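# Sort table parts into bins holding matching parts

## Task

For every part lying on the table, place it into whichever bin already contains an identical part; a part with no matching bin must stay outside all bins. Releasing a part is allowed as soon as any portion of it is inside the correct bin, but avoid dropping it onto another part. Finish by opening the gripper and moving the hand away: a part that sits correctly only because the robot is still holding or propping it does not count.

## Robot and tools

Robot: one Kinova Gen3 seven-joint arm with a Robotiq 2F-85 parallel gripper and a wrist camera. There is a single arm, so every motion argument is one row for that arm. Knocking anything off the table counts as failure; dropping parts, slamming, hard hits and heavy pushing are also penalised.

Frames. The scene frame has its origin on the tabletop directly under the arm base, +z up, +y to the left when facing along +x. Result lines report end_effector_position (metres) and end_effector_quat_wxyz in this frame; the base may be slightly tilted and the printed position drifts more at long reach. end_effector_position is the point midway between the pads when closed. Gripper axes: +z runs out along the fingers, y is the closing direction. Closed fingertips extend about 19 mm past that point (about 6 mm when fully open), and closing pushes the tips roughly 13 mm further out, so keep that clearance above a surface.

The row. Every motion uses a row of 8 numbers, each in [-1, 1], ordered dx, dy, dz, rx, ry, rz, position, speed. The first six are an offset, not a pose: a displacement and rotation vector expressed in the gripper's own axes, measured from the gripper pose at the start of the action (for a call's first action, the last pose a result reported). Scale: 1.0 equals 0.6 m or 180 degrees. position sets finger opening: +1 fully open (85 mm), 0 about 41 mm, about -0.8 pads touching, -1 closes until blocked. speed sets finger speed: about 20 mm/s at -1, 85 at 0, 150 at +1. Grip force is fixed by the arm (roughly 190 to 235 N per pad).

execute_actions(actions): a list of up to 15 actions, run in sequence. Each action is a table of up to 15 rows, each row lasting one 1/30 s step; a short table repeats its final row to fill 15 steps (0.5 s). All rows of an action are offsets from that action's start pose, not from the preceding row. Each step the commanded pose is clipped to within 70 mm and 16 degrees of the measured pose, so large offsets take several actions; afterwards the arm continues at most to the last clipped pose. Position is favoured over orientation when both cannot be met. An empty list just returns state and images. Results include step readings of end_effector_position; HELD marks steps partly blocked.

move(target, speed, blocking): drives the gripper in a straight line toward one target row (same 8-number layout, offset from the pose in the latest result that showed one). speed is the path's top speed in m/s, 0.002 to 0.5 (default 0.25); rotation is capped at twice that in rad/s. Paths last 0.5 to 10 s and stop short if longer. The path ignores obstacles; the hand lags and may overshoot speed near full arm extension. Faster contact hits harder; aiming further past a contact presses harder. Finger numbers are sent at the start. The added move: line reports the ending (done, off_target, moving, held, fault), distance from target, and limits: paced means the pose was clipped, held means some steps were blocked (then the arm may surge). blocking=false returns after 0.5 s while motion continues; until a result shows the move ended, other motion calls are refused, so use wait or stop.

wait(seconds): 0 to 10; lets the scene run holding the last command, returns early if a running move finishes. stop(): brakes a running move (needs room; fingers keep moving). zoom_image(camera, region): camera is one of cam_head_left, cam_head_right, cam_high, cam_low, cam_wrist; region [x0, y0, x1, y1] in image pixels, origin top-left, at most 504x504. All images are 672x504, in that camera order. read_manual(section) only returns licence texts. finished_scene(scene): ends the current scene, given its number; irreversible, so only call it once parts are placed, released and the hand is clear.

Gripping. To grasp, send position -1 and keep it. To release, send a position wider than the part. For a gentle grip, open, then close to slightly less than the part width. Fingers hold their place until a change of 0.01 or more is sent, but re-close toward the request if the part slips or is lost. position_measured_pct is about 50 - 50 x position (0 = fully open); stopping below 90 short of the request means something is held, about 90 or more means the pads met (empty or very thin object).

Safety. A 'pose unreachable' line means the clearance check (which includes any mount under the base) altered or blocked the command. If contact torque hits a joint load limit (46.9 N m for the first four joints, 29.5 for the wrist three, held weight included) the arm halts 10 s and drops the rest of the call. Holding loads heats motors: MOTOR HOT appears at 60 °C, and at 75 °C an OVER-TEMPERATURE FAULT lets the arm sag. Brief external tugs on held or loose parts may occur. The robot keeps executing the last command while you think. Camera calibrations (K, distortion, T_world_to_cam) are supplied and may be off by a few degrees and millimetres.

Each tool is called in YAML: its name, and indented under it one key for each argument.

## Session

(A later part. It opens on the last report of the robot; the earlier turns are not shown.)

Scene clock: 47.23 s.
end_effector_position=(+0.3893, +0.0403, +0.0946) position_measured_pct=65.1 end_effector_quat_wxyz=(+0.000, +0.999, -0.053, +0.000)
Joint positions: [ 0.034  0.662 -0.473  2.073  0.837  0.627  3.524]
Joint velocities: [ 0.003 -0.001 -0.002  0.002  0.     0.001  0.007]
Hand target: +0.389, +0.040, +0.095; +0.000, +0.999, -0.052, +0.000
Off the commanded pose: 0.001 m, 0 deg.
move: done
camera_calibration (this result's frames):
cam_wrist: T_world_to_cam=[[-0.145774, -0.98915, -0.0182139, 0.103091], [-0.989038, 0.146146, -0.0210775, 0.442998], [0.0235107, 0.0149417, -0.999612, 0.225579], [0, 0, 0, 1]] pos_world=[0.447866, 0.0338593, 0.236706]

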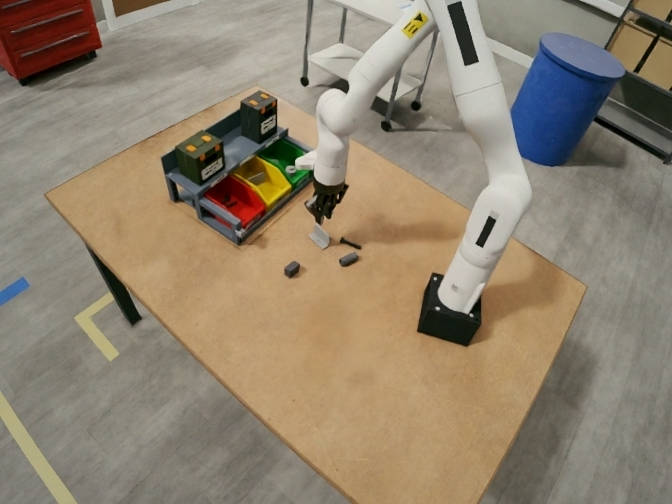

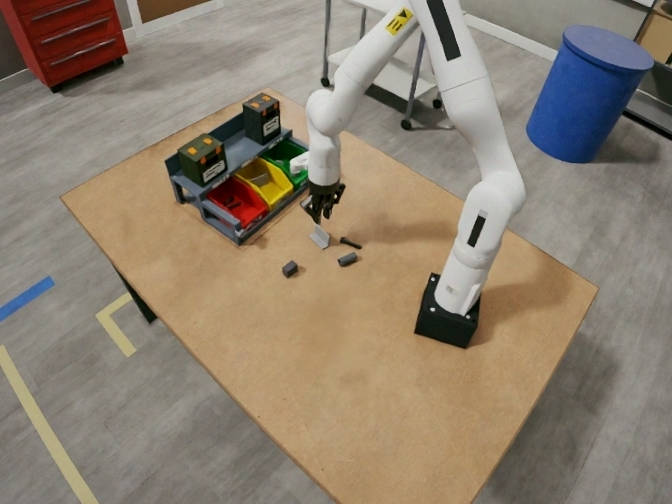

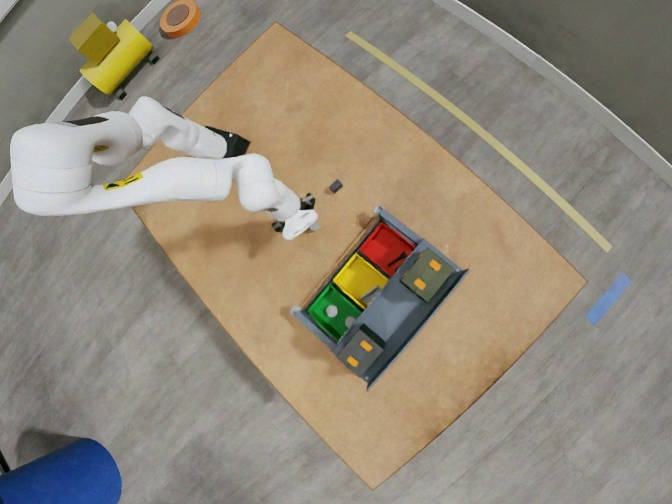

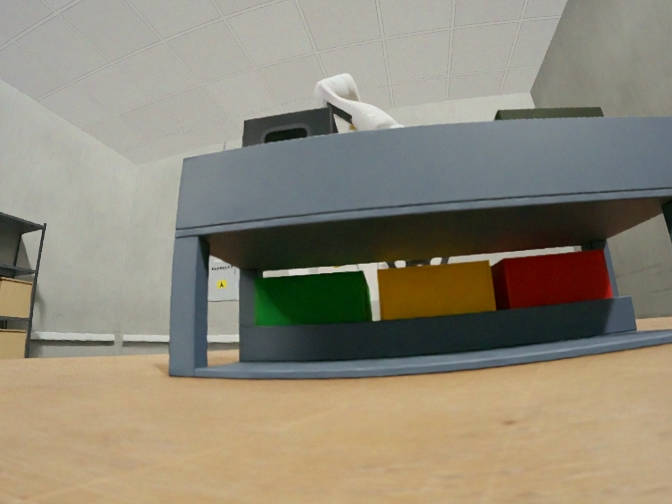

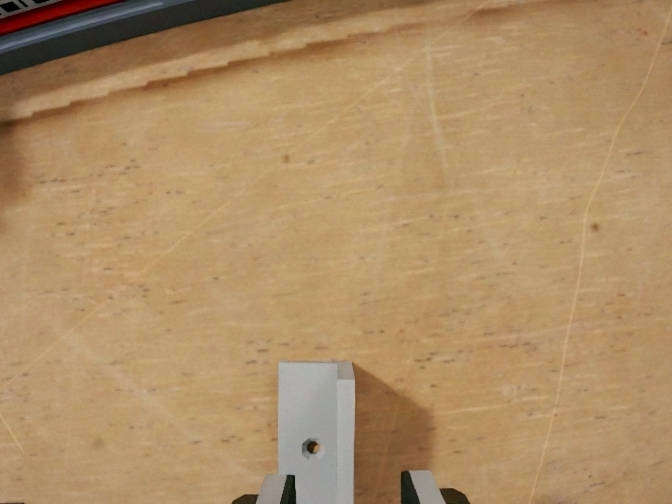

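move:
  target: [-0.005,-0.001,0.106,0,0,0.012,-0.45,0]
  speed: 0.13

execute_actions:
  actions:
    - [[0,0,0,0,0,0,-1,-0.3]]

Scene clock: 49.77 s.
end_effector_position=(+0.3868, +0.0407, +0.0310) position_measured_pct=72.6 end_effector_quat_wxyz=(+0.001, +0.997, -0.072, +0.001)
Joint positions: [-0.05   0.801 -0.323  2.094  1.038  0.465  3.304]
Joint velocities: [-0.006  0.004  0.004  0.001  0.007 -0.004 -0.009]
Hand target: +0.387, +0.041, +0.031; +0.001, +0.997, -0.072, +0.001
Off the commanded pose: 0.001 m, 0 deg.
move: done
camera_calibration (this result's frames):
cam_wrist: T_world_to_cam=[[-0.183596, -0.982843, -0.0176504, 0.116364], [-0.982685, 0.183963, -0.0220679, 0.435201], [0.0249363, 0.0132932, -0.999601, 0.161525], [0, 0, 0, 1]] pos_world=[0.445002, 0.0321589, 0.173118]

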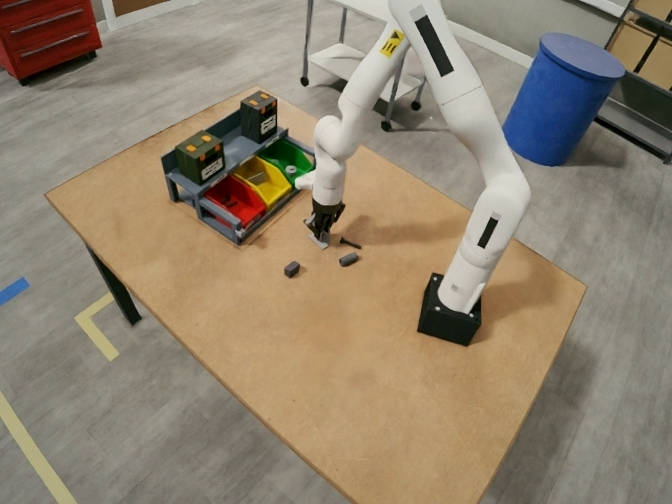

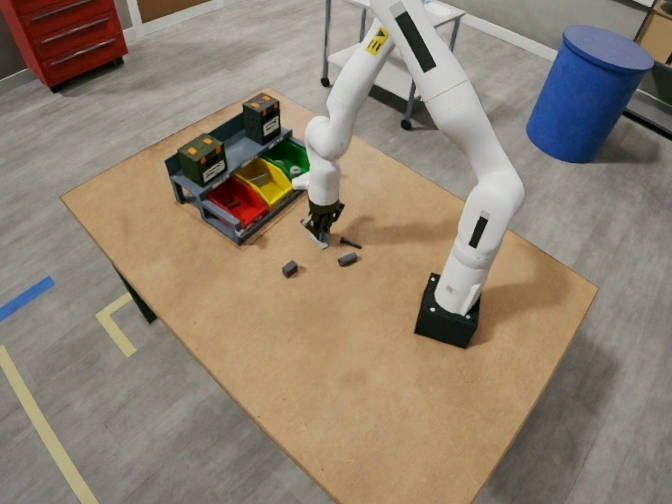

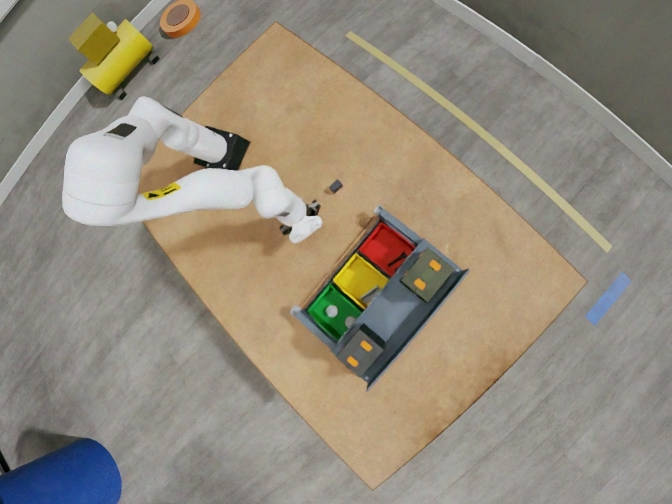

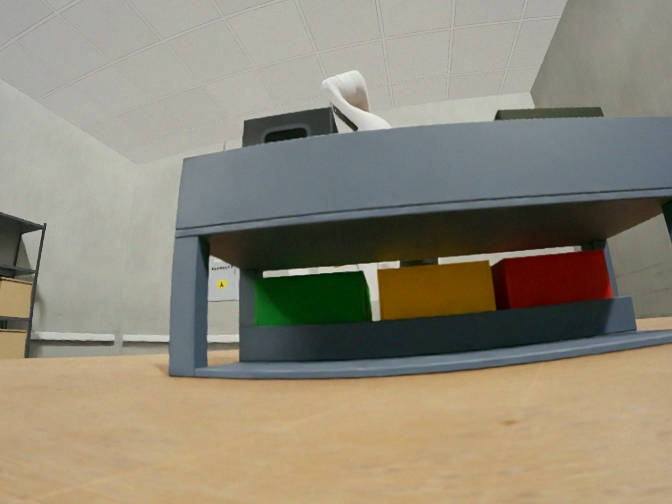

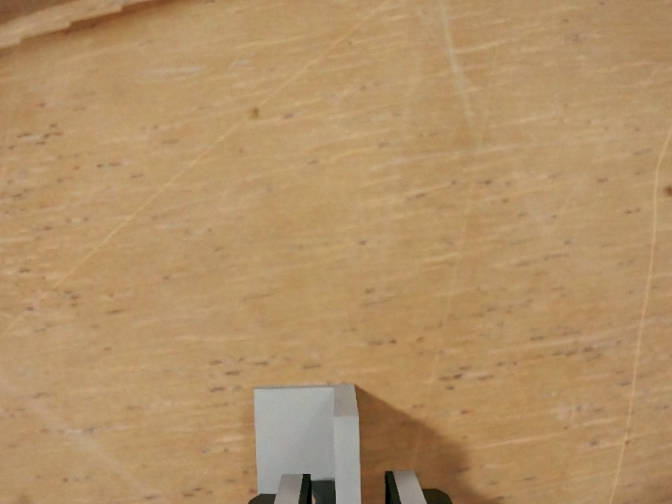

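Scene clock: 50.27 s.
end_effector_position=(+0.3869, +0.0408, +0.0312) position_measured_pct=87.3 end_effector_quat_wxyz=(+0.001, +0.997, -0.072, +0.001)
Joint positions: [-0.05   0.8   -0.323  2.094  1.038  0.465  3.304]
Joint velocities: [-0.001 -0.001  0.    -0.    -0.     0.     0.001]
Hand target: +0.387, +0.041, +0.031; +0.001, +0.997, -0.072, +0.001
Off the commanded pose: 0.000 m, 0 deg.
Step readings (end_effector_position):
0: (+0.3868, +0.0407, +0.0310)
1: (+0.3868, +0.0408, +0.0309)
2: (+0.3868, +0.0407, +0.0310)
4: (+0.3869, +0.0407, +0.0310)
8: (+0.3869, +0.0408, +0.0310)
15: end_effector_position above
camera_calibration (this result's frames):
cam_wrist: T_world_to_cam=[[-0.183494, -0.982861, -0.0177221, 0.116369], [-0.982696, 0.183867, -0.0223918, 0.43526], [0.0252665, 0.0133066, -0.999592, 0.161617], [0, 0, 0, 1]] pos_world=[0.444998, 0.0321941, 0.173359]

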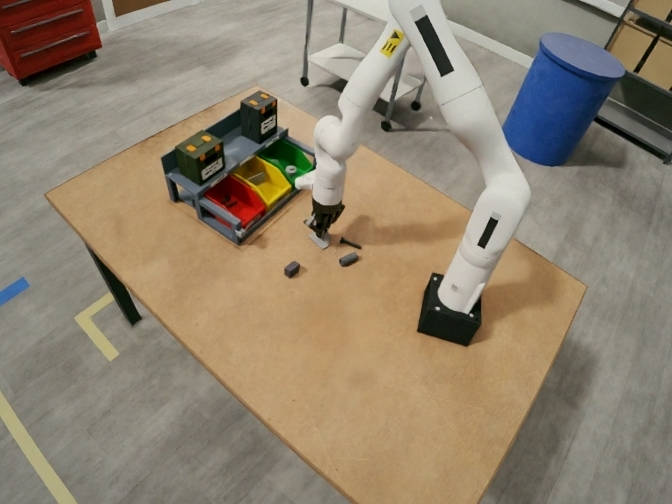

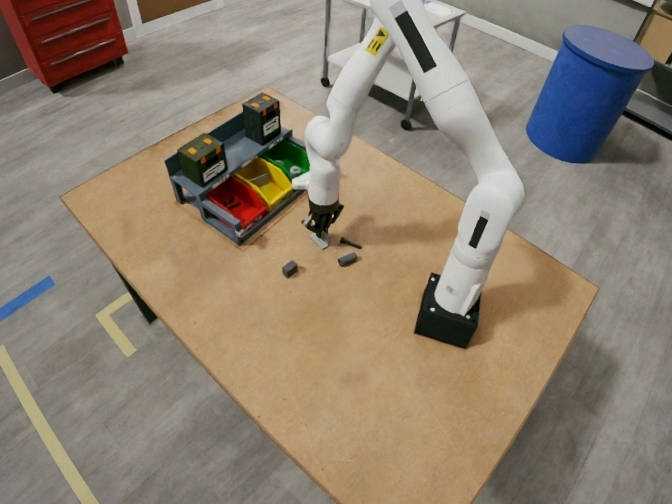

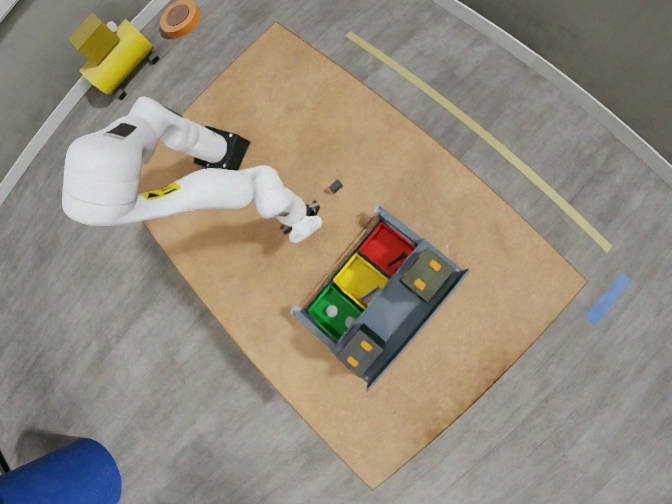

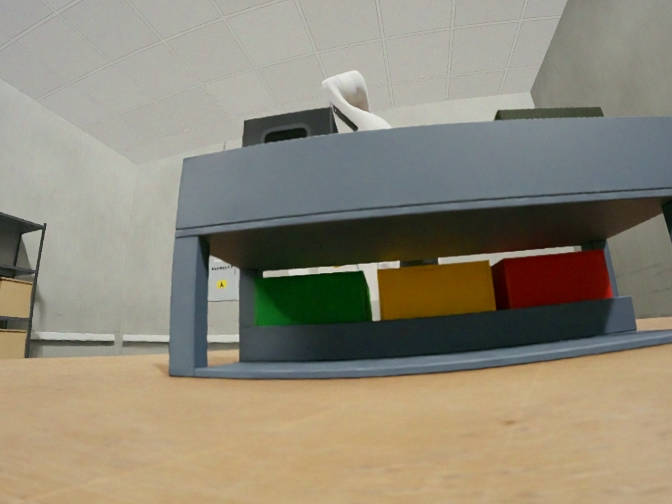

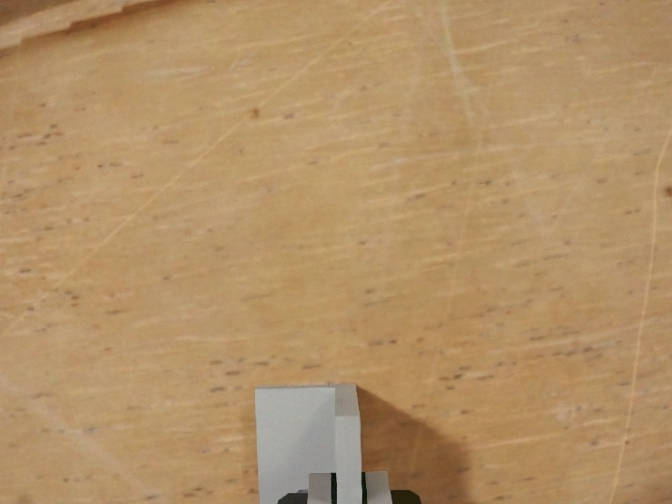

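move:
  target: [0.355,-0.0385,-0.1647,0,0,0.426,-1,0]
  speed: 0.36

Scene clock: 53.33 s.
end_effector_position=(+0.6000, +0.0342, +0.1310) position_measured_pct=87.3 end_effector_quat_wxyz=(-0.001, +0.738, -0.675, -0.000)
Joint positions: [-0.063  0.862 -0.26   1.281  0.422  1.026  2.773]
Joint velocities: [-0.005  0.007  0.001 -0.011 -0.002  0.009 -0.003]
Hand target: +0.600, +0.034, +0.131; -0.001, +0.738, -0.675, -0.000
Off the commanded pose: 0.001 m, 0 deg.
move: done
camera_calibration (this result's frames):
cam_wrist: T_world_to_cam=[[-0.998609, -0.0487258, -0.0201245, 0.608261], [-0.0483466, 0.998651, -0.0189208, 0.0592023], [0.0210193, -0.0179215, -0.999618, 0.259732], [0, 0, 0, 1]] pos_world=[0.604818, -0.0248296, 0.272994]

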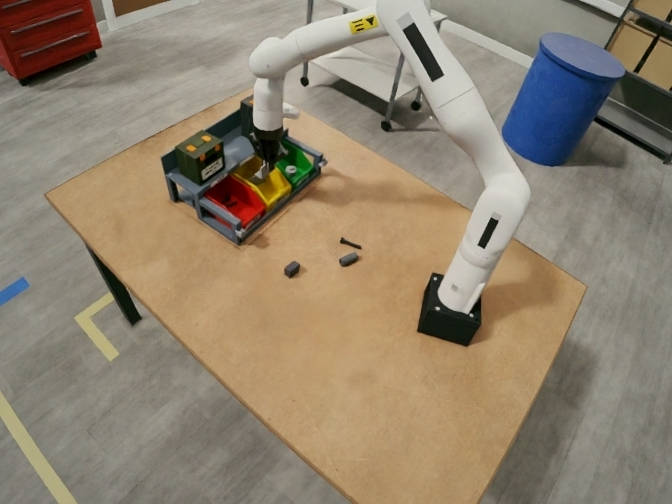

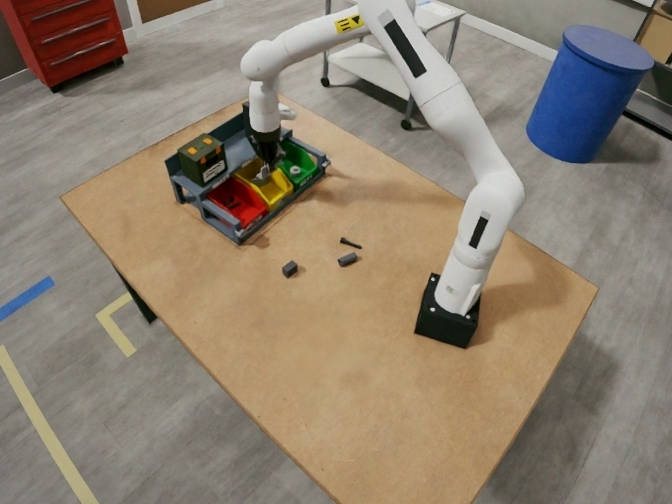

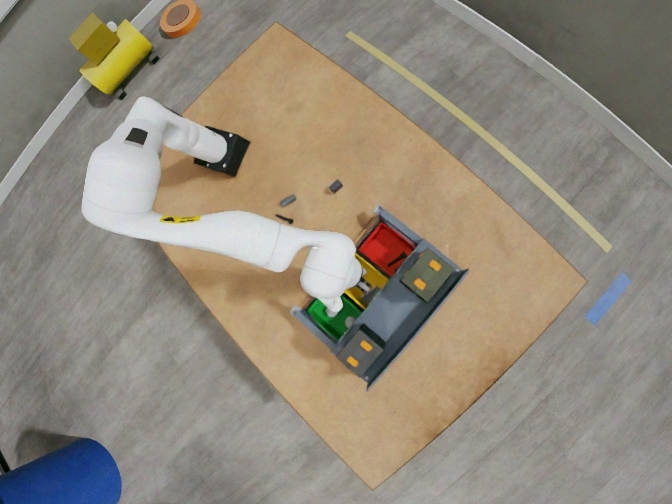

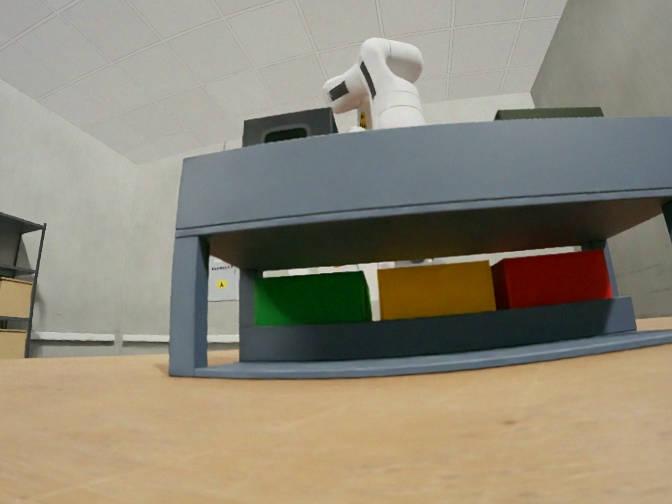

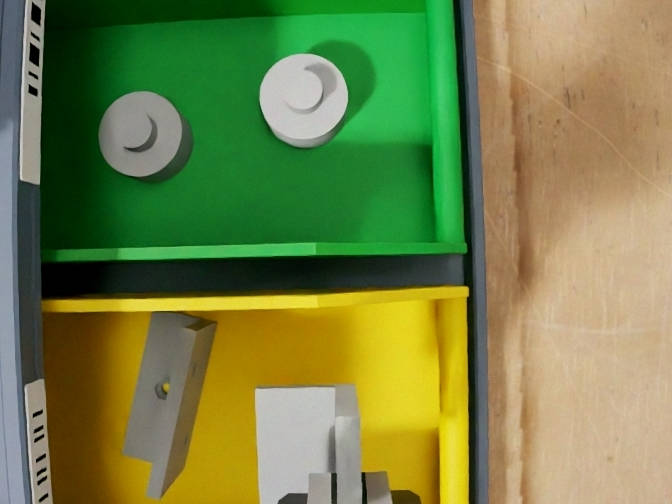

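move:
  target: [0,0,0.139,0,0,0,-1,0]
  speed: 0.15

execute_actions:
  actions:
    - [[0,0,0,0,0,0,-0.55,-0.2],[0,0,0,0,0,0,-0.55,-0.2],[0,0,0,0,0,0,-0.55,-0.2],[0,0,0,0,0,0,-0.55,-0.2],[0,0,0,0,0,0,-0.55,-0.2],[0,0,0,0,0,0,-0.55,-0.2],[0,0,0,0,0,0,-0.55,-0.2],[0,0,0,0,0,0,-0.55,-0.2],[0,0,-0.005,0,0,0,-0.55,-0.2],[0,0,-0.012,0,0,0,-0.55,-0.2],[0,0,-0.022,0,0,0,-0.55,-0.2],[0,0,-0.035,0,0,0,-0.55,-0.2],[0,0,-0.05,0,0,0,-0.55,-0.2],[0,0,-0.065,0,0,0,-0.55,-0.2],[0,0,-0.08,0,0,0,-0.55,-0.2]]

Scene clock: 55.77 s.
end_effector_position=(+0.6004, +0.0340, +0.0478) position_measured_pct=87.3 end_effector_quat_wxyz=(-0.001, +0.738, -0.675, +0.000)
Joint positions: [-0.055  0.988 -0.229  1.308  0.466  0.873  2.742]
Joint velocities: [ 0.     0.003  0.    -0.001  0.001 -0.002 -0.   ]
Hand target: +0.600, +0.034, +0.048; -0.001, +0.738, -0.675, +0.000
Off the commanded pose: 0.000 m, 0 deg.
move: done
camera_calibration (this result's frames):
cam_wrist: T_world_to_cam=[[-0.998626, -0.0482503, -0.0204287, 0.606943], [-0.0478592, 0.998669, -0.0192165, 0.057545], [0.0213287, -0.0182124, -0.999607, 0.176312], [0, 0, 0, 1]] pos_world=[0.605103, -0.0249722, 0.189748]

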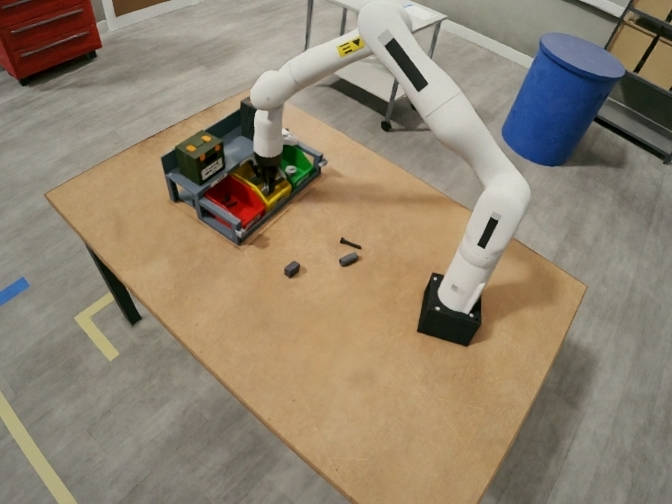

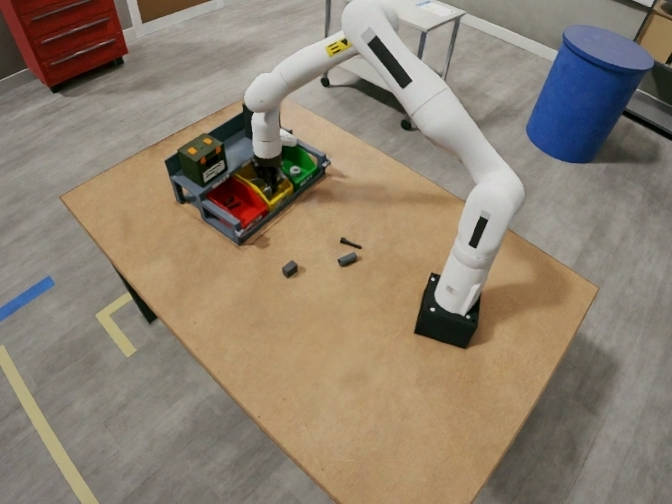

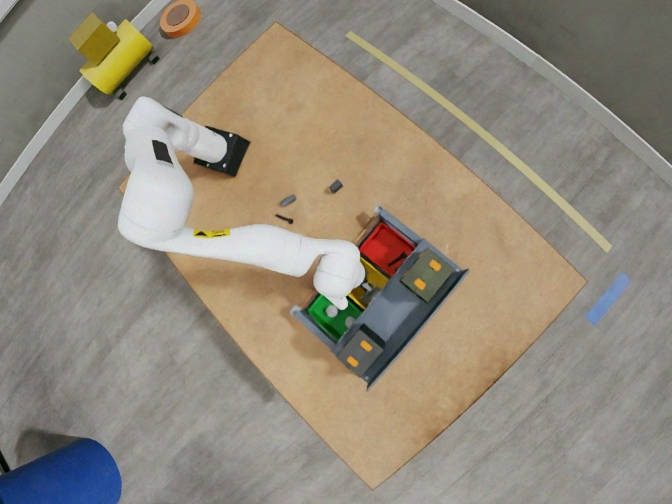

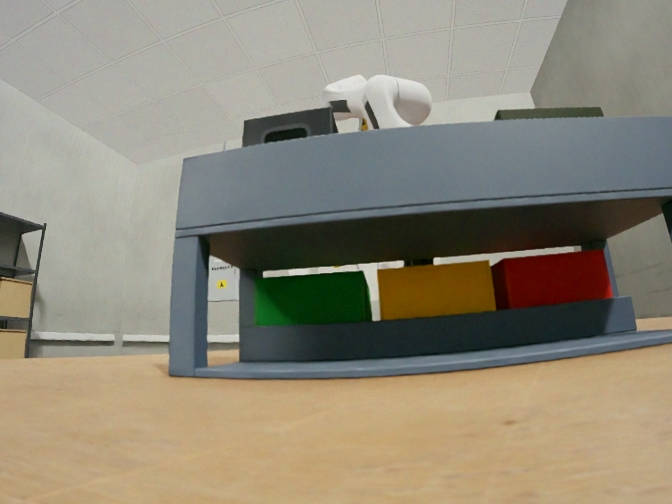

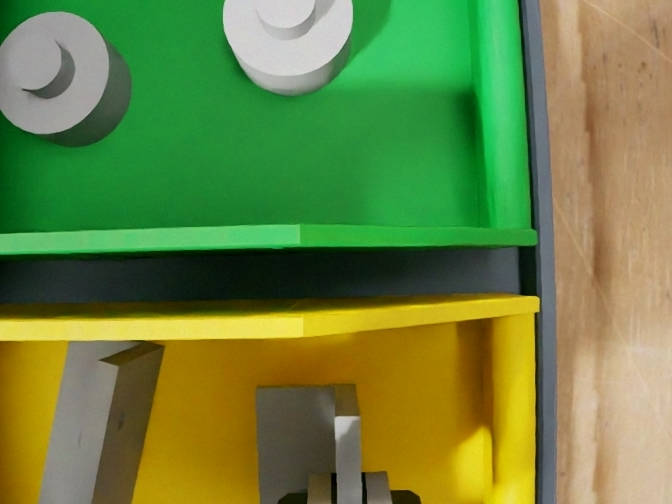

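Scene clock: 56.27 s.
end_effector_position=(+0.6007, +0.0337, +0.0689) position_measured_pct=77.8 end_effector_quat_wxyz=(-0.001, +0.738, -0.675, +0.001)
Joint positions: [-0.056  0.954 -0.237  1.307  0.456  0.908  2.749]
Joint velocities: [-0.015 -0.294 -0.07  -0.034 -0.098  0.319  0.067]
Hand target: +0.600, +0.034, +0.095; -0.001, +0.738, -0.675, +0.000
Off the commanded pose: 0.027 m, 0 deg.
Step readings (end_effector_position):
0: (+0.6004, +0.0340, +0.0478)
1: (+0.6004, +0.0340, +0.0477)
2: (+0.6004, +0.0340, +0.0477)
4: (+0.6005, +0.0340, +0.0478)
8: (+0.6004, +0.0340, +0.0478)
15: end_effector_position above
camera_calibration (this result's frames):
cam_wrist: T_world_to_cam=[[-0.998609, -0.048063, -0.021663, 0.6077], [-0.0476419, 0.998673, -0.0195538, 0.0581722], [0.0225741, -0.0184946, -0.999574, 0.196738], [0, 0, 0, 1]] pos_world=[0.605185, -0.0252485, 0.210957]

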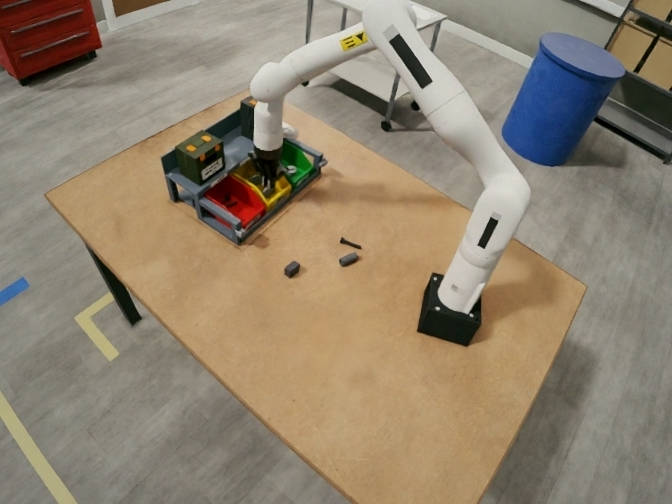

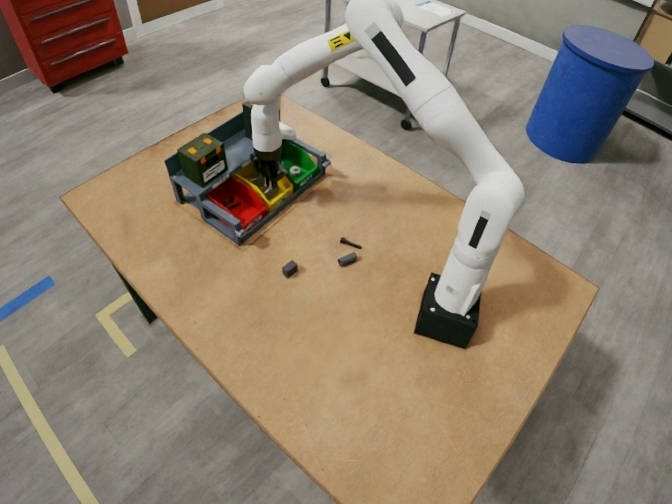

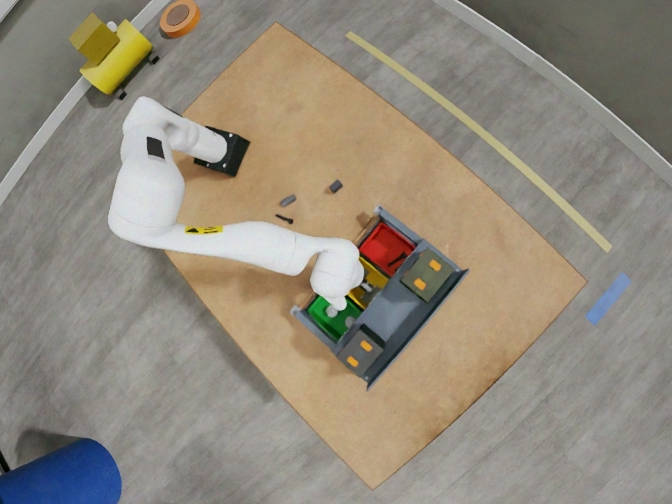

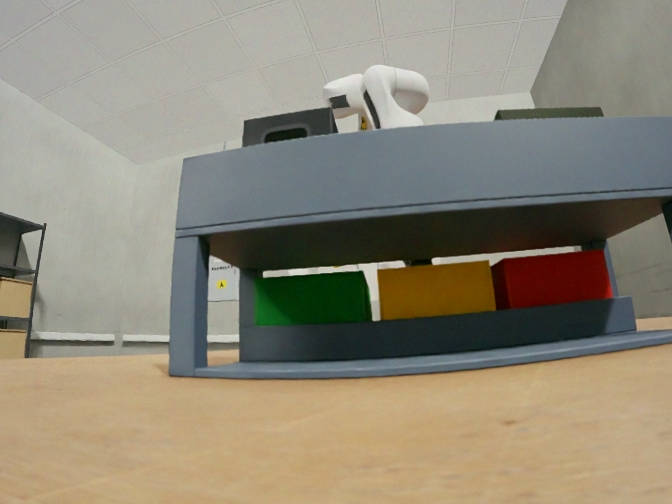

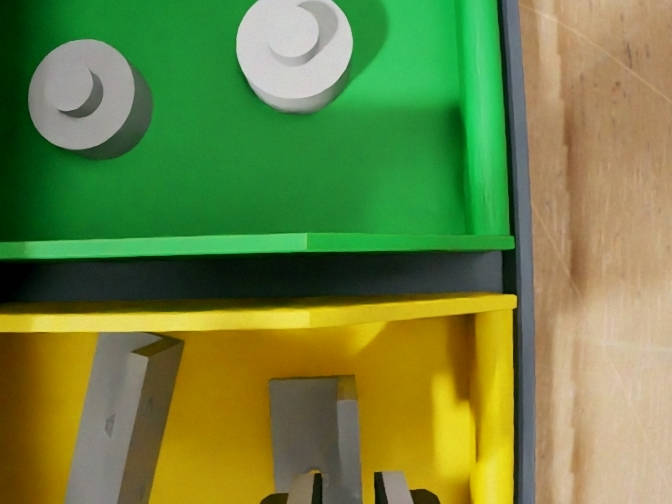

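move:
  target: [0.0101,0.4622,-0.0268,0,0,0.417,-0.4,0]
  speed: 0.38

Scene clock: 59.27 s.
end_effector_position=(+0.3256, +0.0014, +0.0835) position_measured_pct=69.8 end_effector_quat_wxyz=(+0.001, -0.174, +0.985, -0.001)
Joint positions: [-0.403  0.586  0.211  2.323  0.229  0.216  1.465]
Joint velocities: [-0.025  0.     0.011  0.005  0.003 -0.009 -0.009]
Hand target: +0.325, +0.002, +0.084; +0.001, -0.174, +0.985, -0.001
Off the commanded pose: 0.002 m, 0 deg.
move: done
camera_calibration (this result's frames):
cam_wrist: T_world_to_cam=[[-0.303098, 0.952721, -0.0213068, 0.103827], [0.9529, 0.302753, -0.0179489, -0.24731], [-0.0106496, -0.0257435, -0.999612, 0.227733], [0, 0, 0, 1]] pos_world=[0.269557, -0.0181815, 0.225418]

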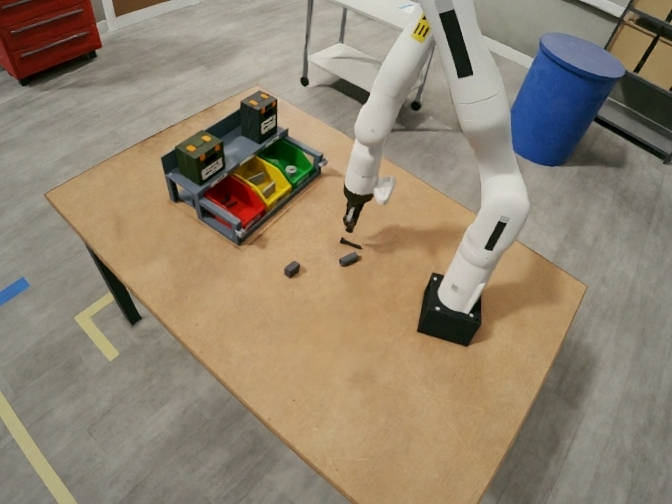

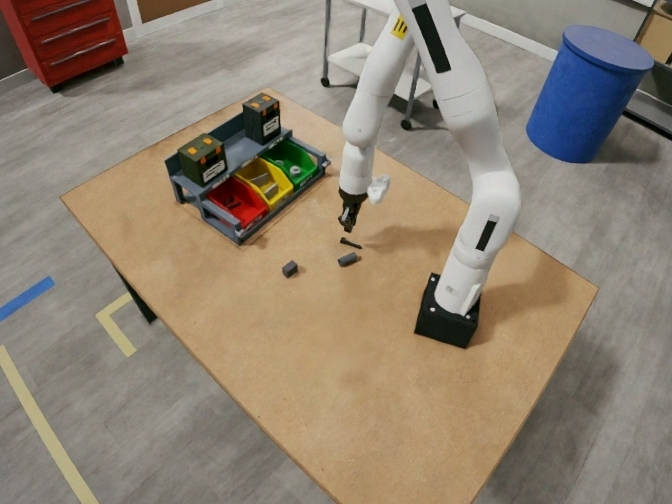

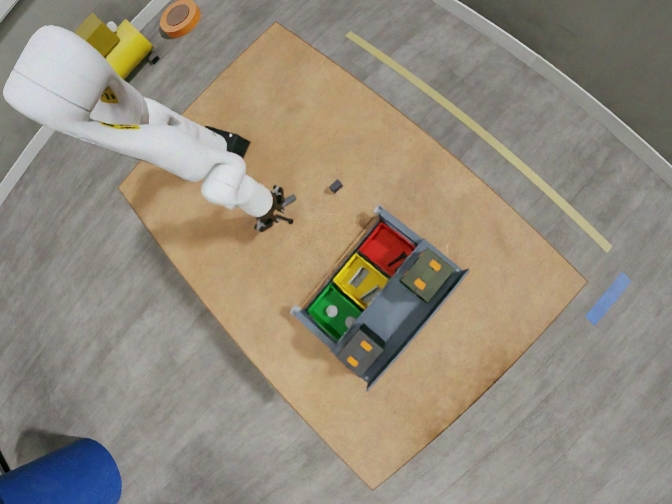

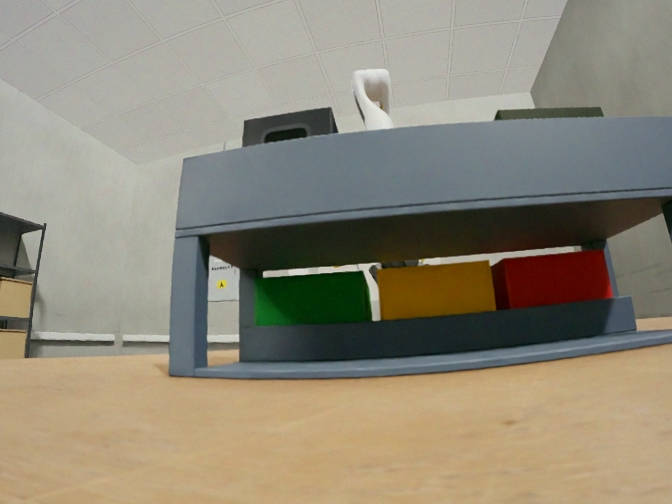

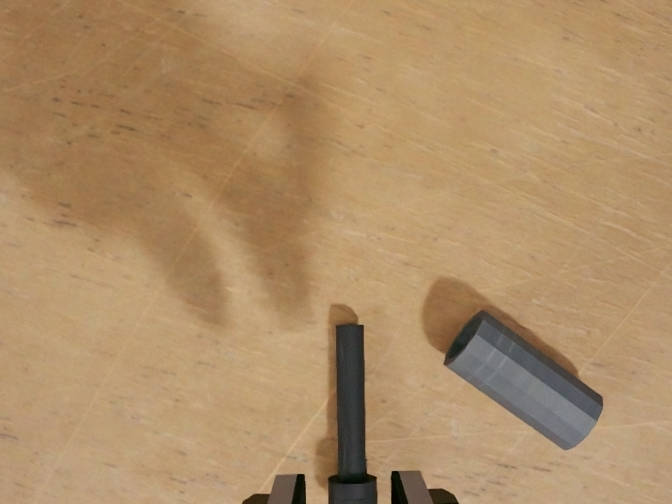

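move:
  target: [0.008,0.0025,0.1032,0,0.033,0,-0.4,0]
  speed: 0.11

Scene clock: 61.60 s.
end_effector_position=(+0.3209, +0.0013, +0.0217) position_measured_pct=69.8 end_effector_quat_wxyz=(-0.050, -0.173, +0.984, -0.010)
Joint positions: [-0.365  0.797  0.19   2.239  0.219  0.19   1.463]
Joint velocities: [ 0.003  0.007  0.    -0.     0.    -0.    -0.001]
Hand target: +0.321, +0.001, +0.021; -0.050, -0.173, +0.984, -0.010
Off the commanded pose: 0.000 m, 0 deg.
move: done
camera_calibration (this result's frames):
cam_wrist: T_world_to_cam=[[-0.304984, 0.952021, -0.0253303, 0.101952], [0.946303, 0.299943, -0.120601, -0.239537], [-0.107217, -0.0607515, -0.992378, 0.196731], [0, 0, 0, 1]] pos_world=[0.278861, -0.0132607, 0.168926]

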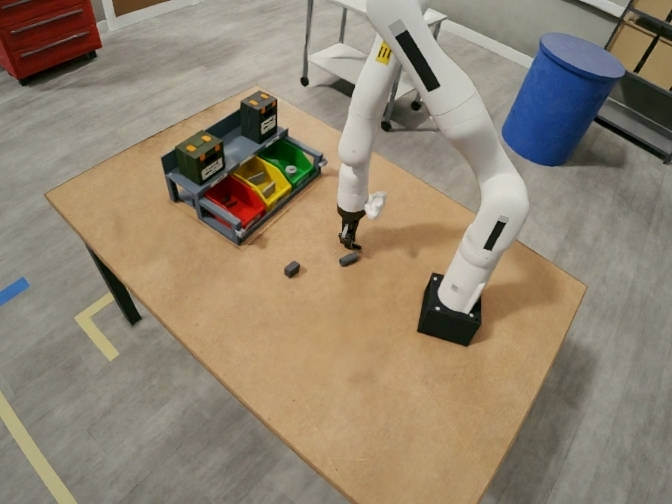

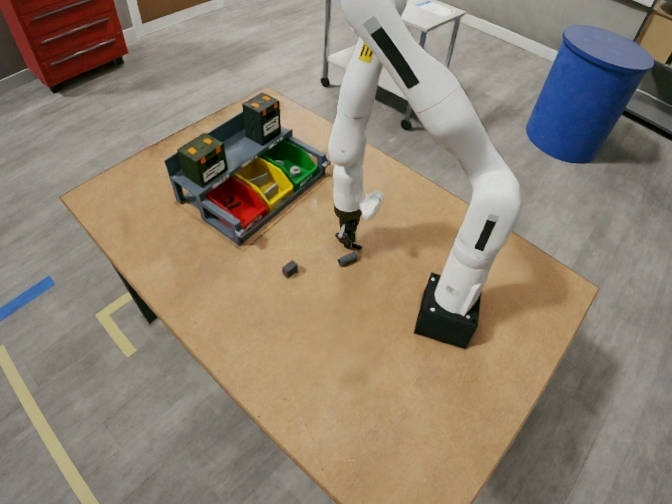

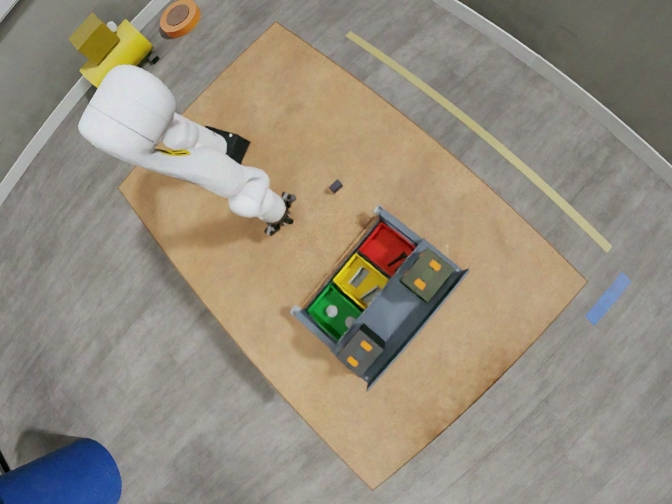

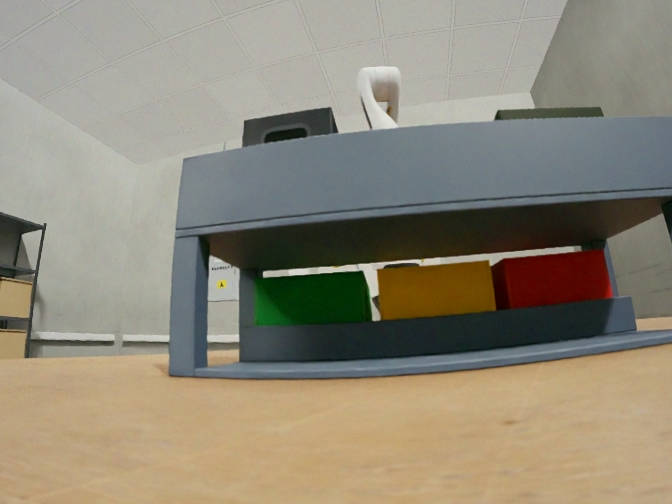

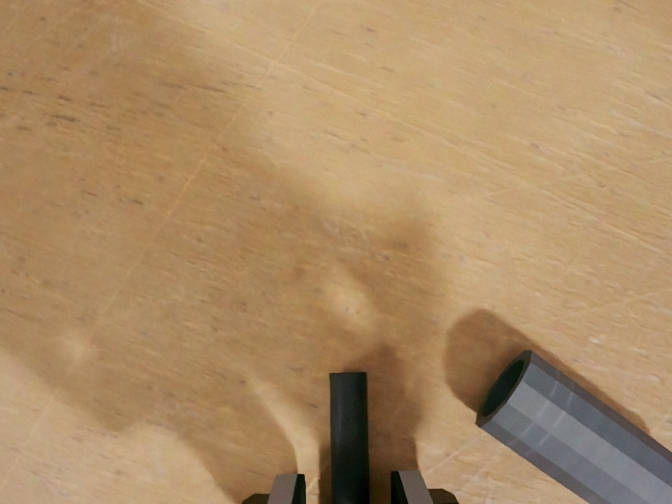

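execute_actions:
  actions:
    - [[0,0,0,0,0,0,-1,-0.3]]

Scene clock: 62.40 s.
end_effector_position=(+0.3209, +0.0013, +0.0219) position_measured_pct=86.9 end_effector_quat_wxyz=(-0.049, -0.173, +0.984, -0.010)
Joint positions: [-0.365  0.796  0.19   2.24   0.219  0.191  1.463]
Joint velocities: [-0.001 -0.     0.    -0.002 -0.    -0.     0.001]
Hand target: +0.321, +0.001, +0.022; -0.050, -0.173, +0.984, -0.010
Off the commanded pose: 0.000 m, 0 deg.
Step readings (end_effector_position):
0: (+0.3207, +0.0012, +0.0214)
1: (+0.3207, +0.0012, +0.0215)
2: (+0.3208, +0.0012, +0.0215)
4: (+0.3208, +0.0012, +0.0216)
8: (+0.3209, +0.0013, +0.0217)
15: end_effector_position above
camera_calibration (this result's frames):
cam_wrist: T_world_to_cam=[[-0.304999, 0.952016, -0.0253351, 0.10196], [0.946321, 0.299971, -0.120388, -0.239524], [-0.107011, -0.0606932, -0.992404, 0.19693], [0, 0, 0, 1]] pos_world=[0.278838, -0.0132648, 0.169181]

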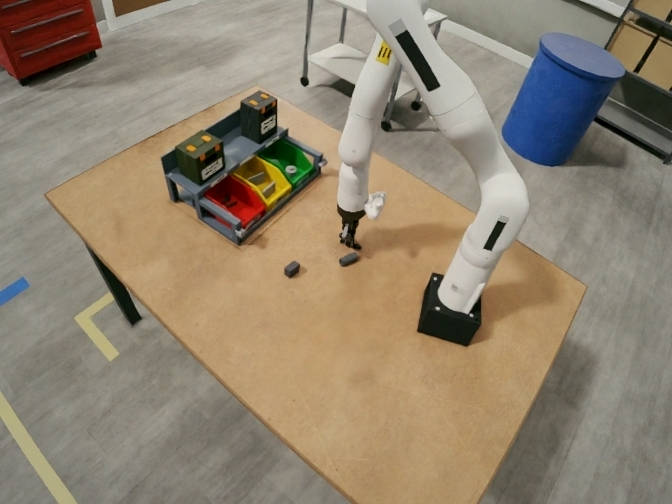

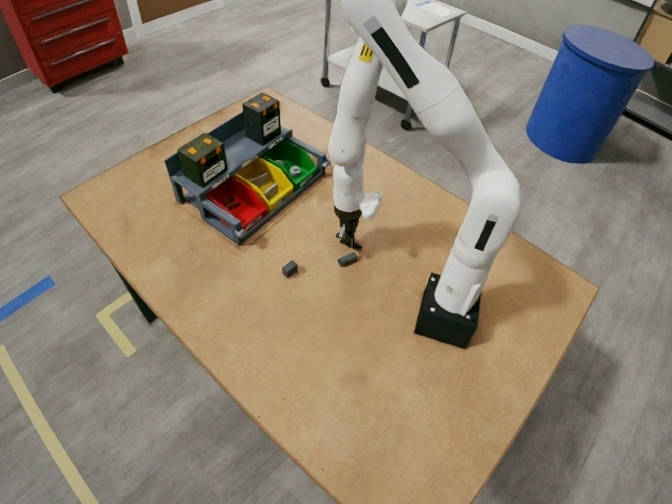

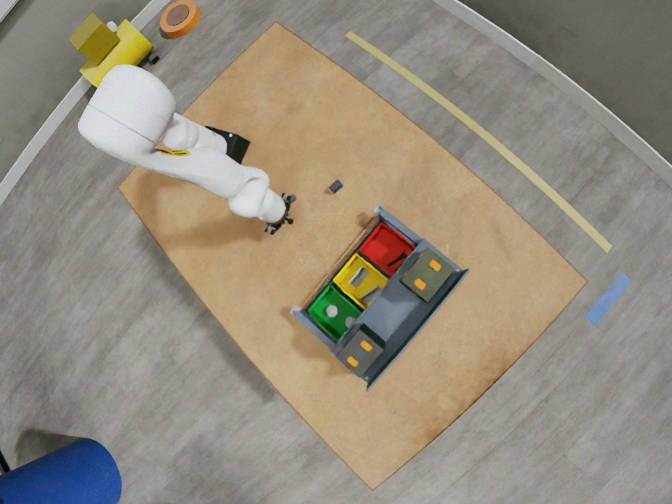

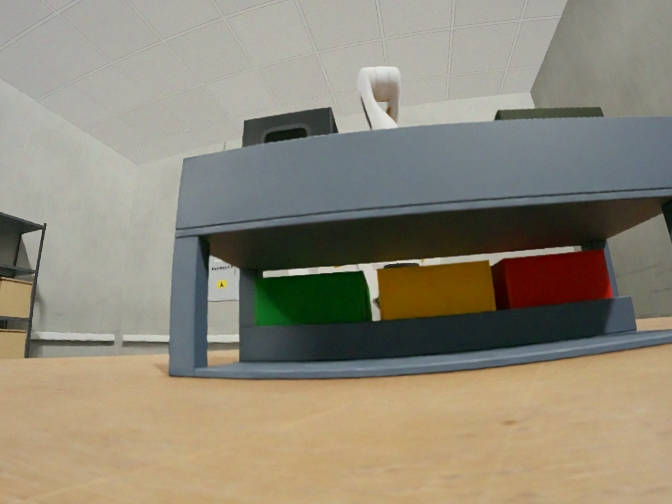

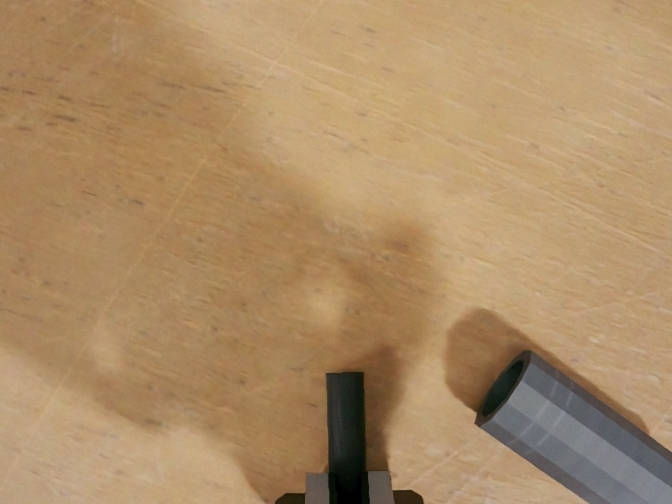

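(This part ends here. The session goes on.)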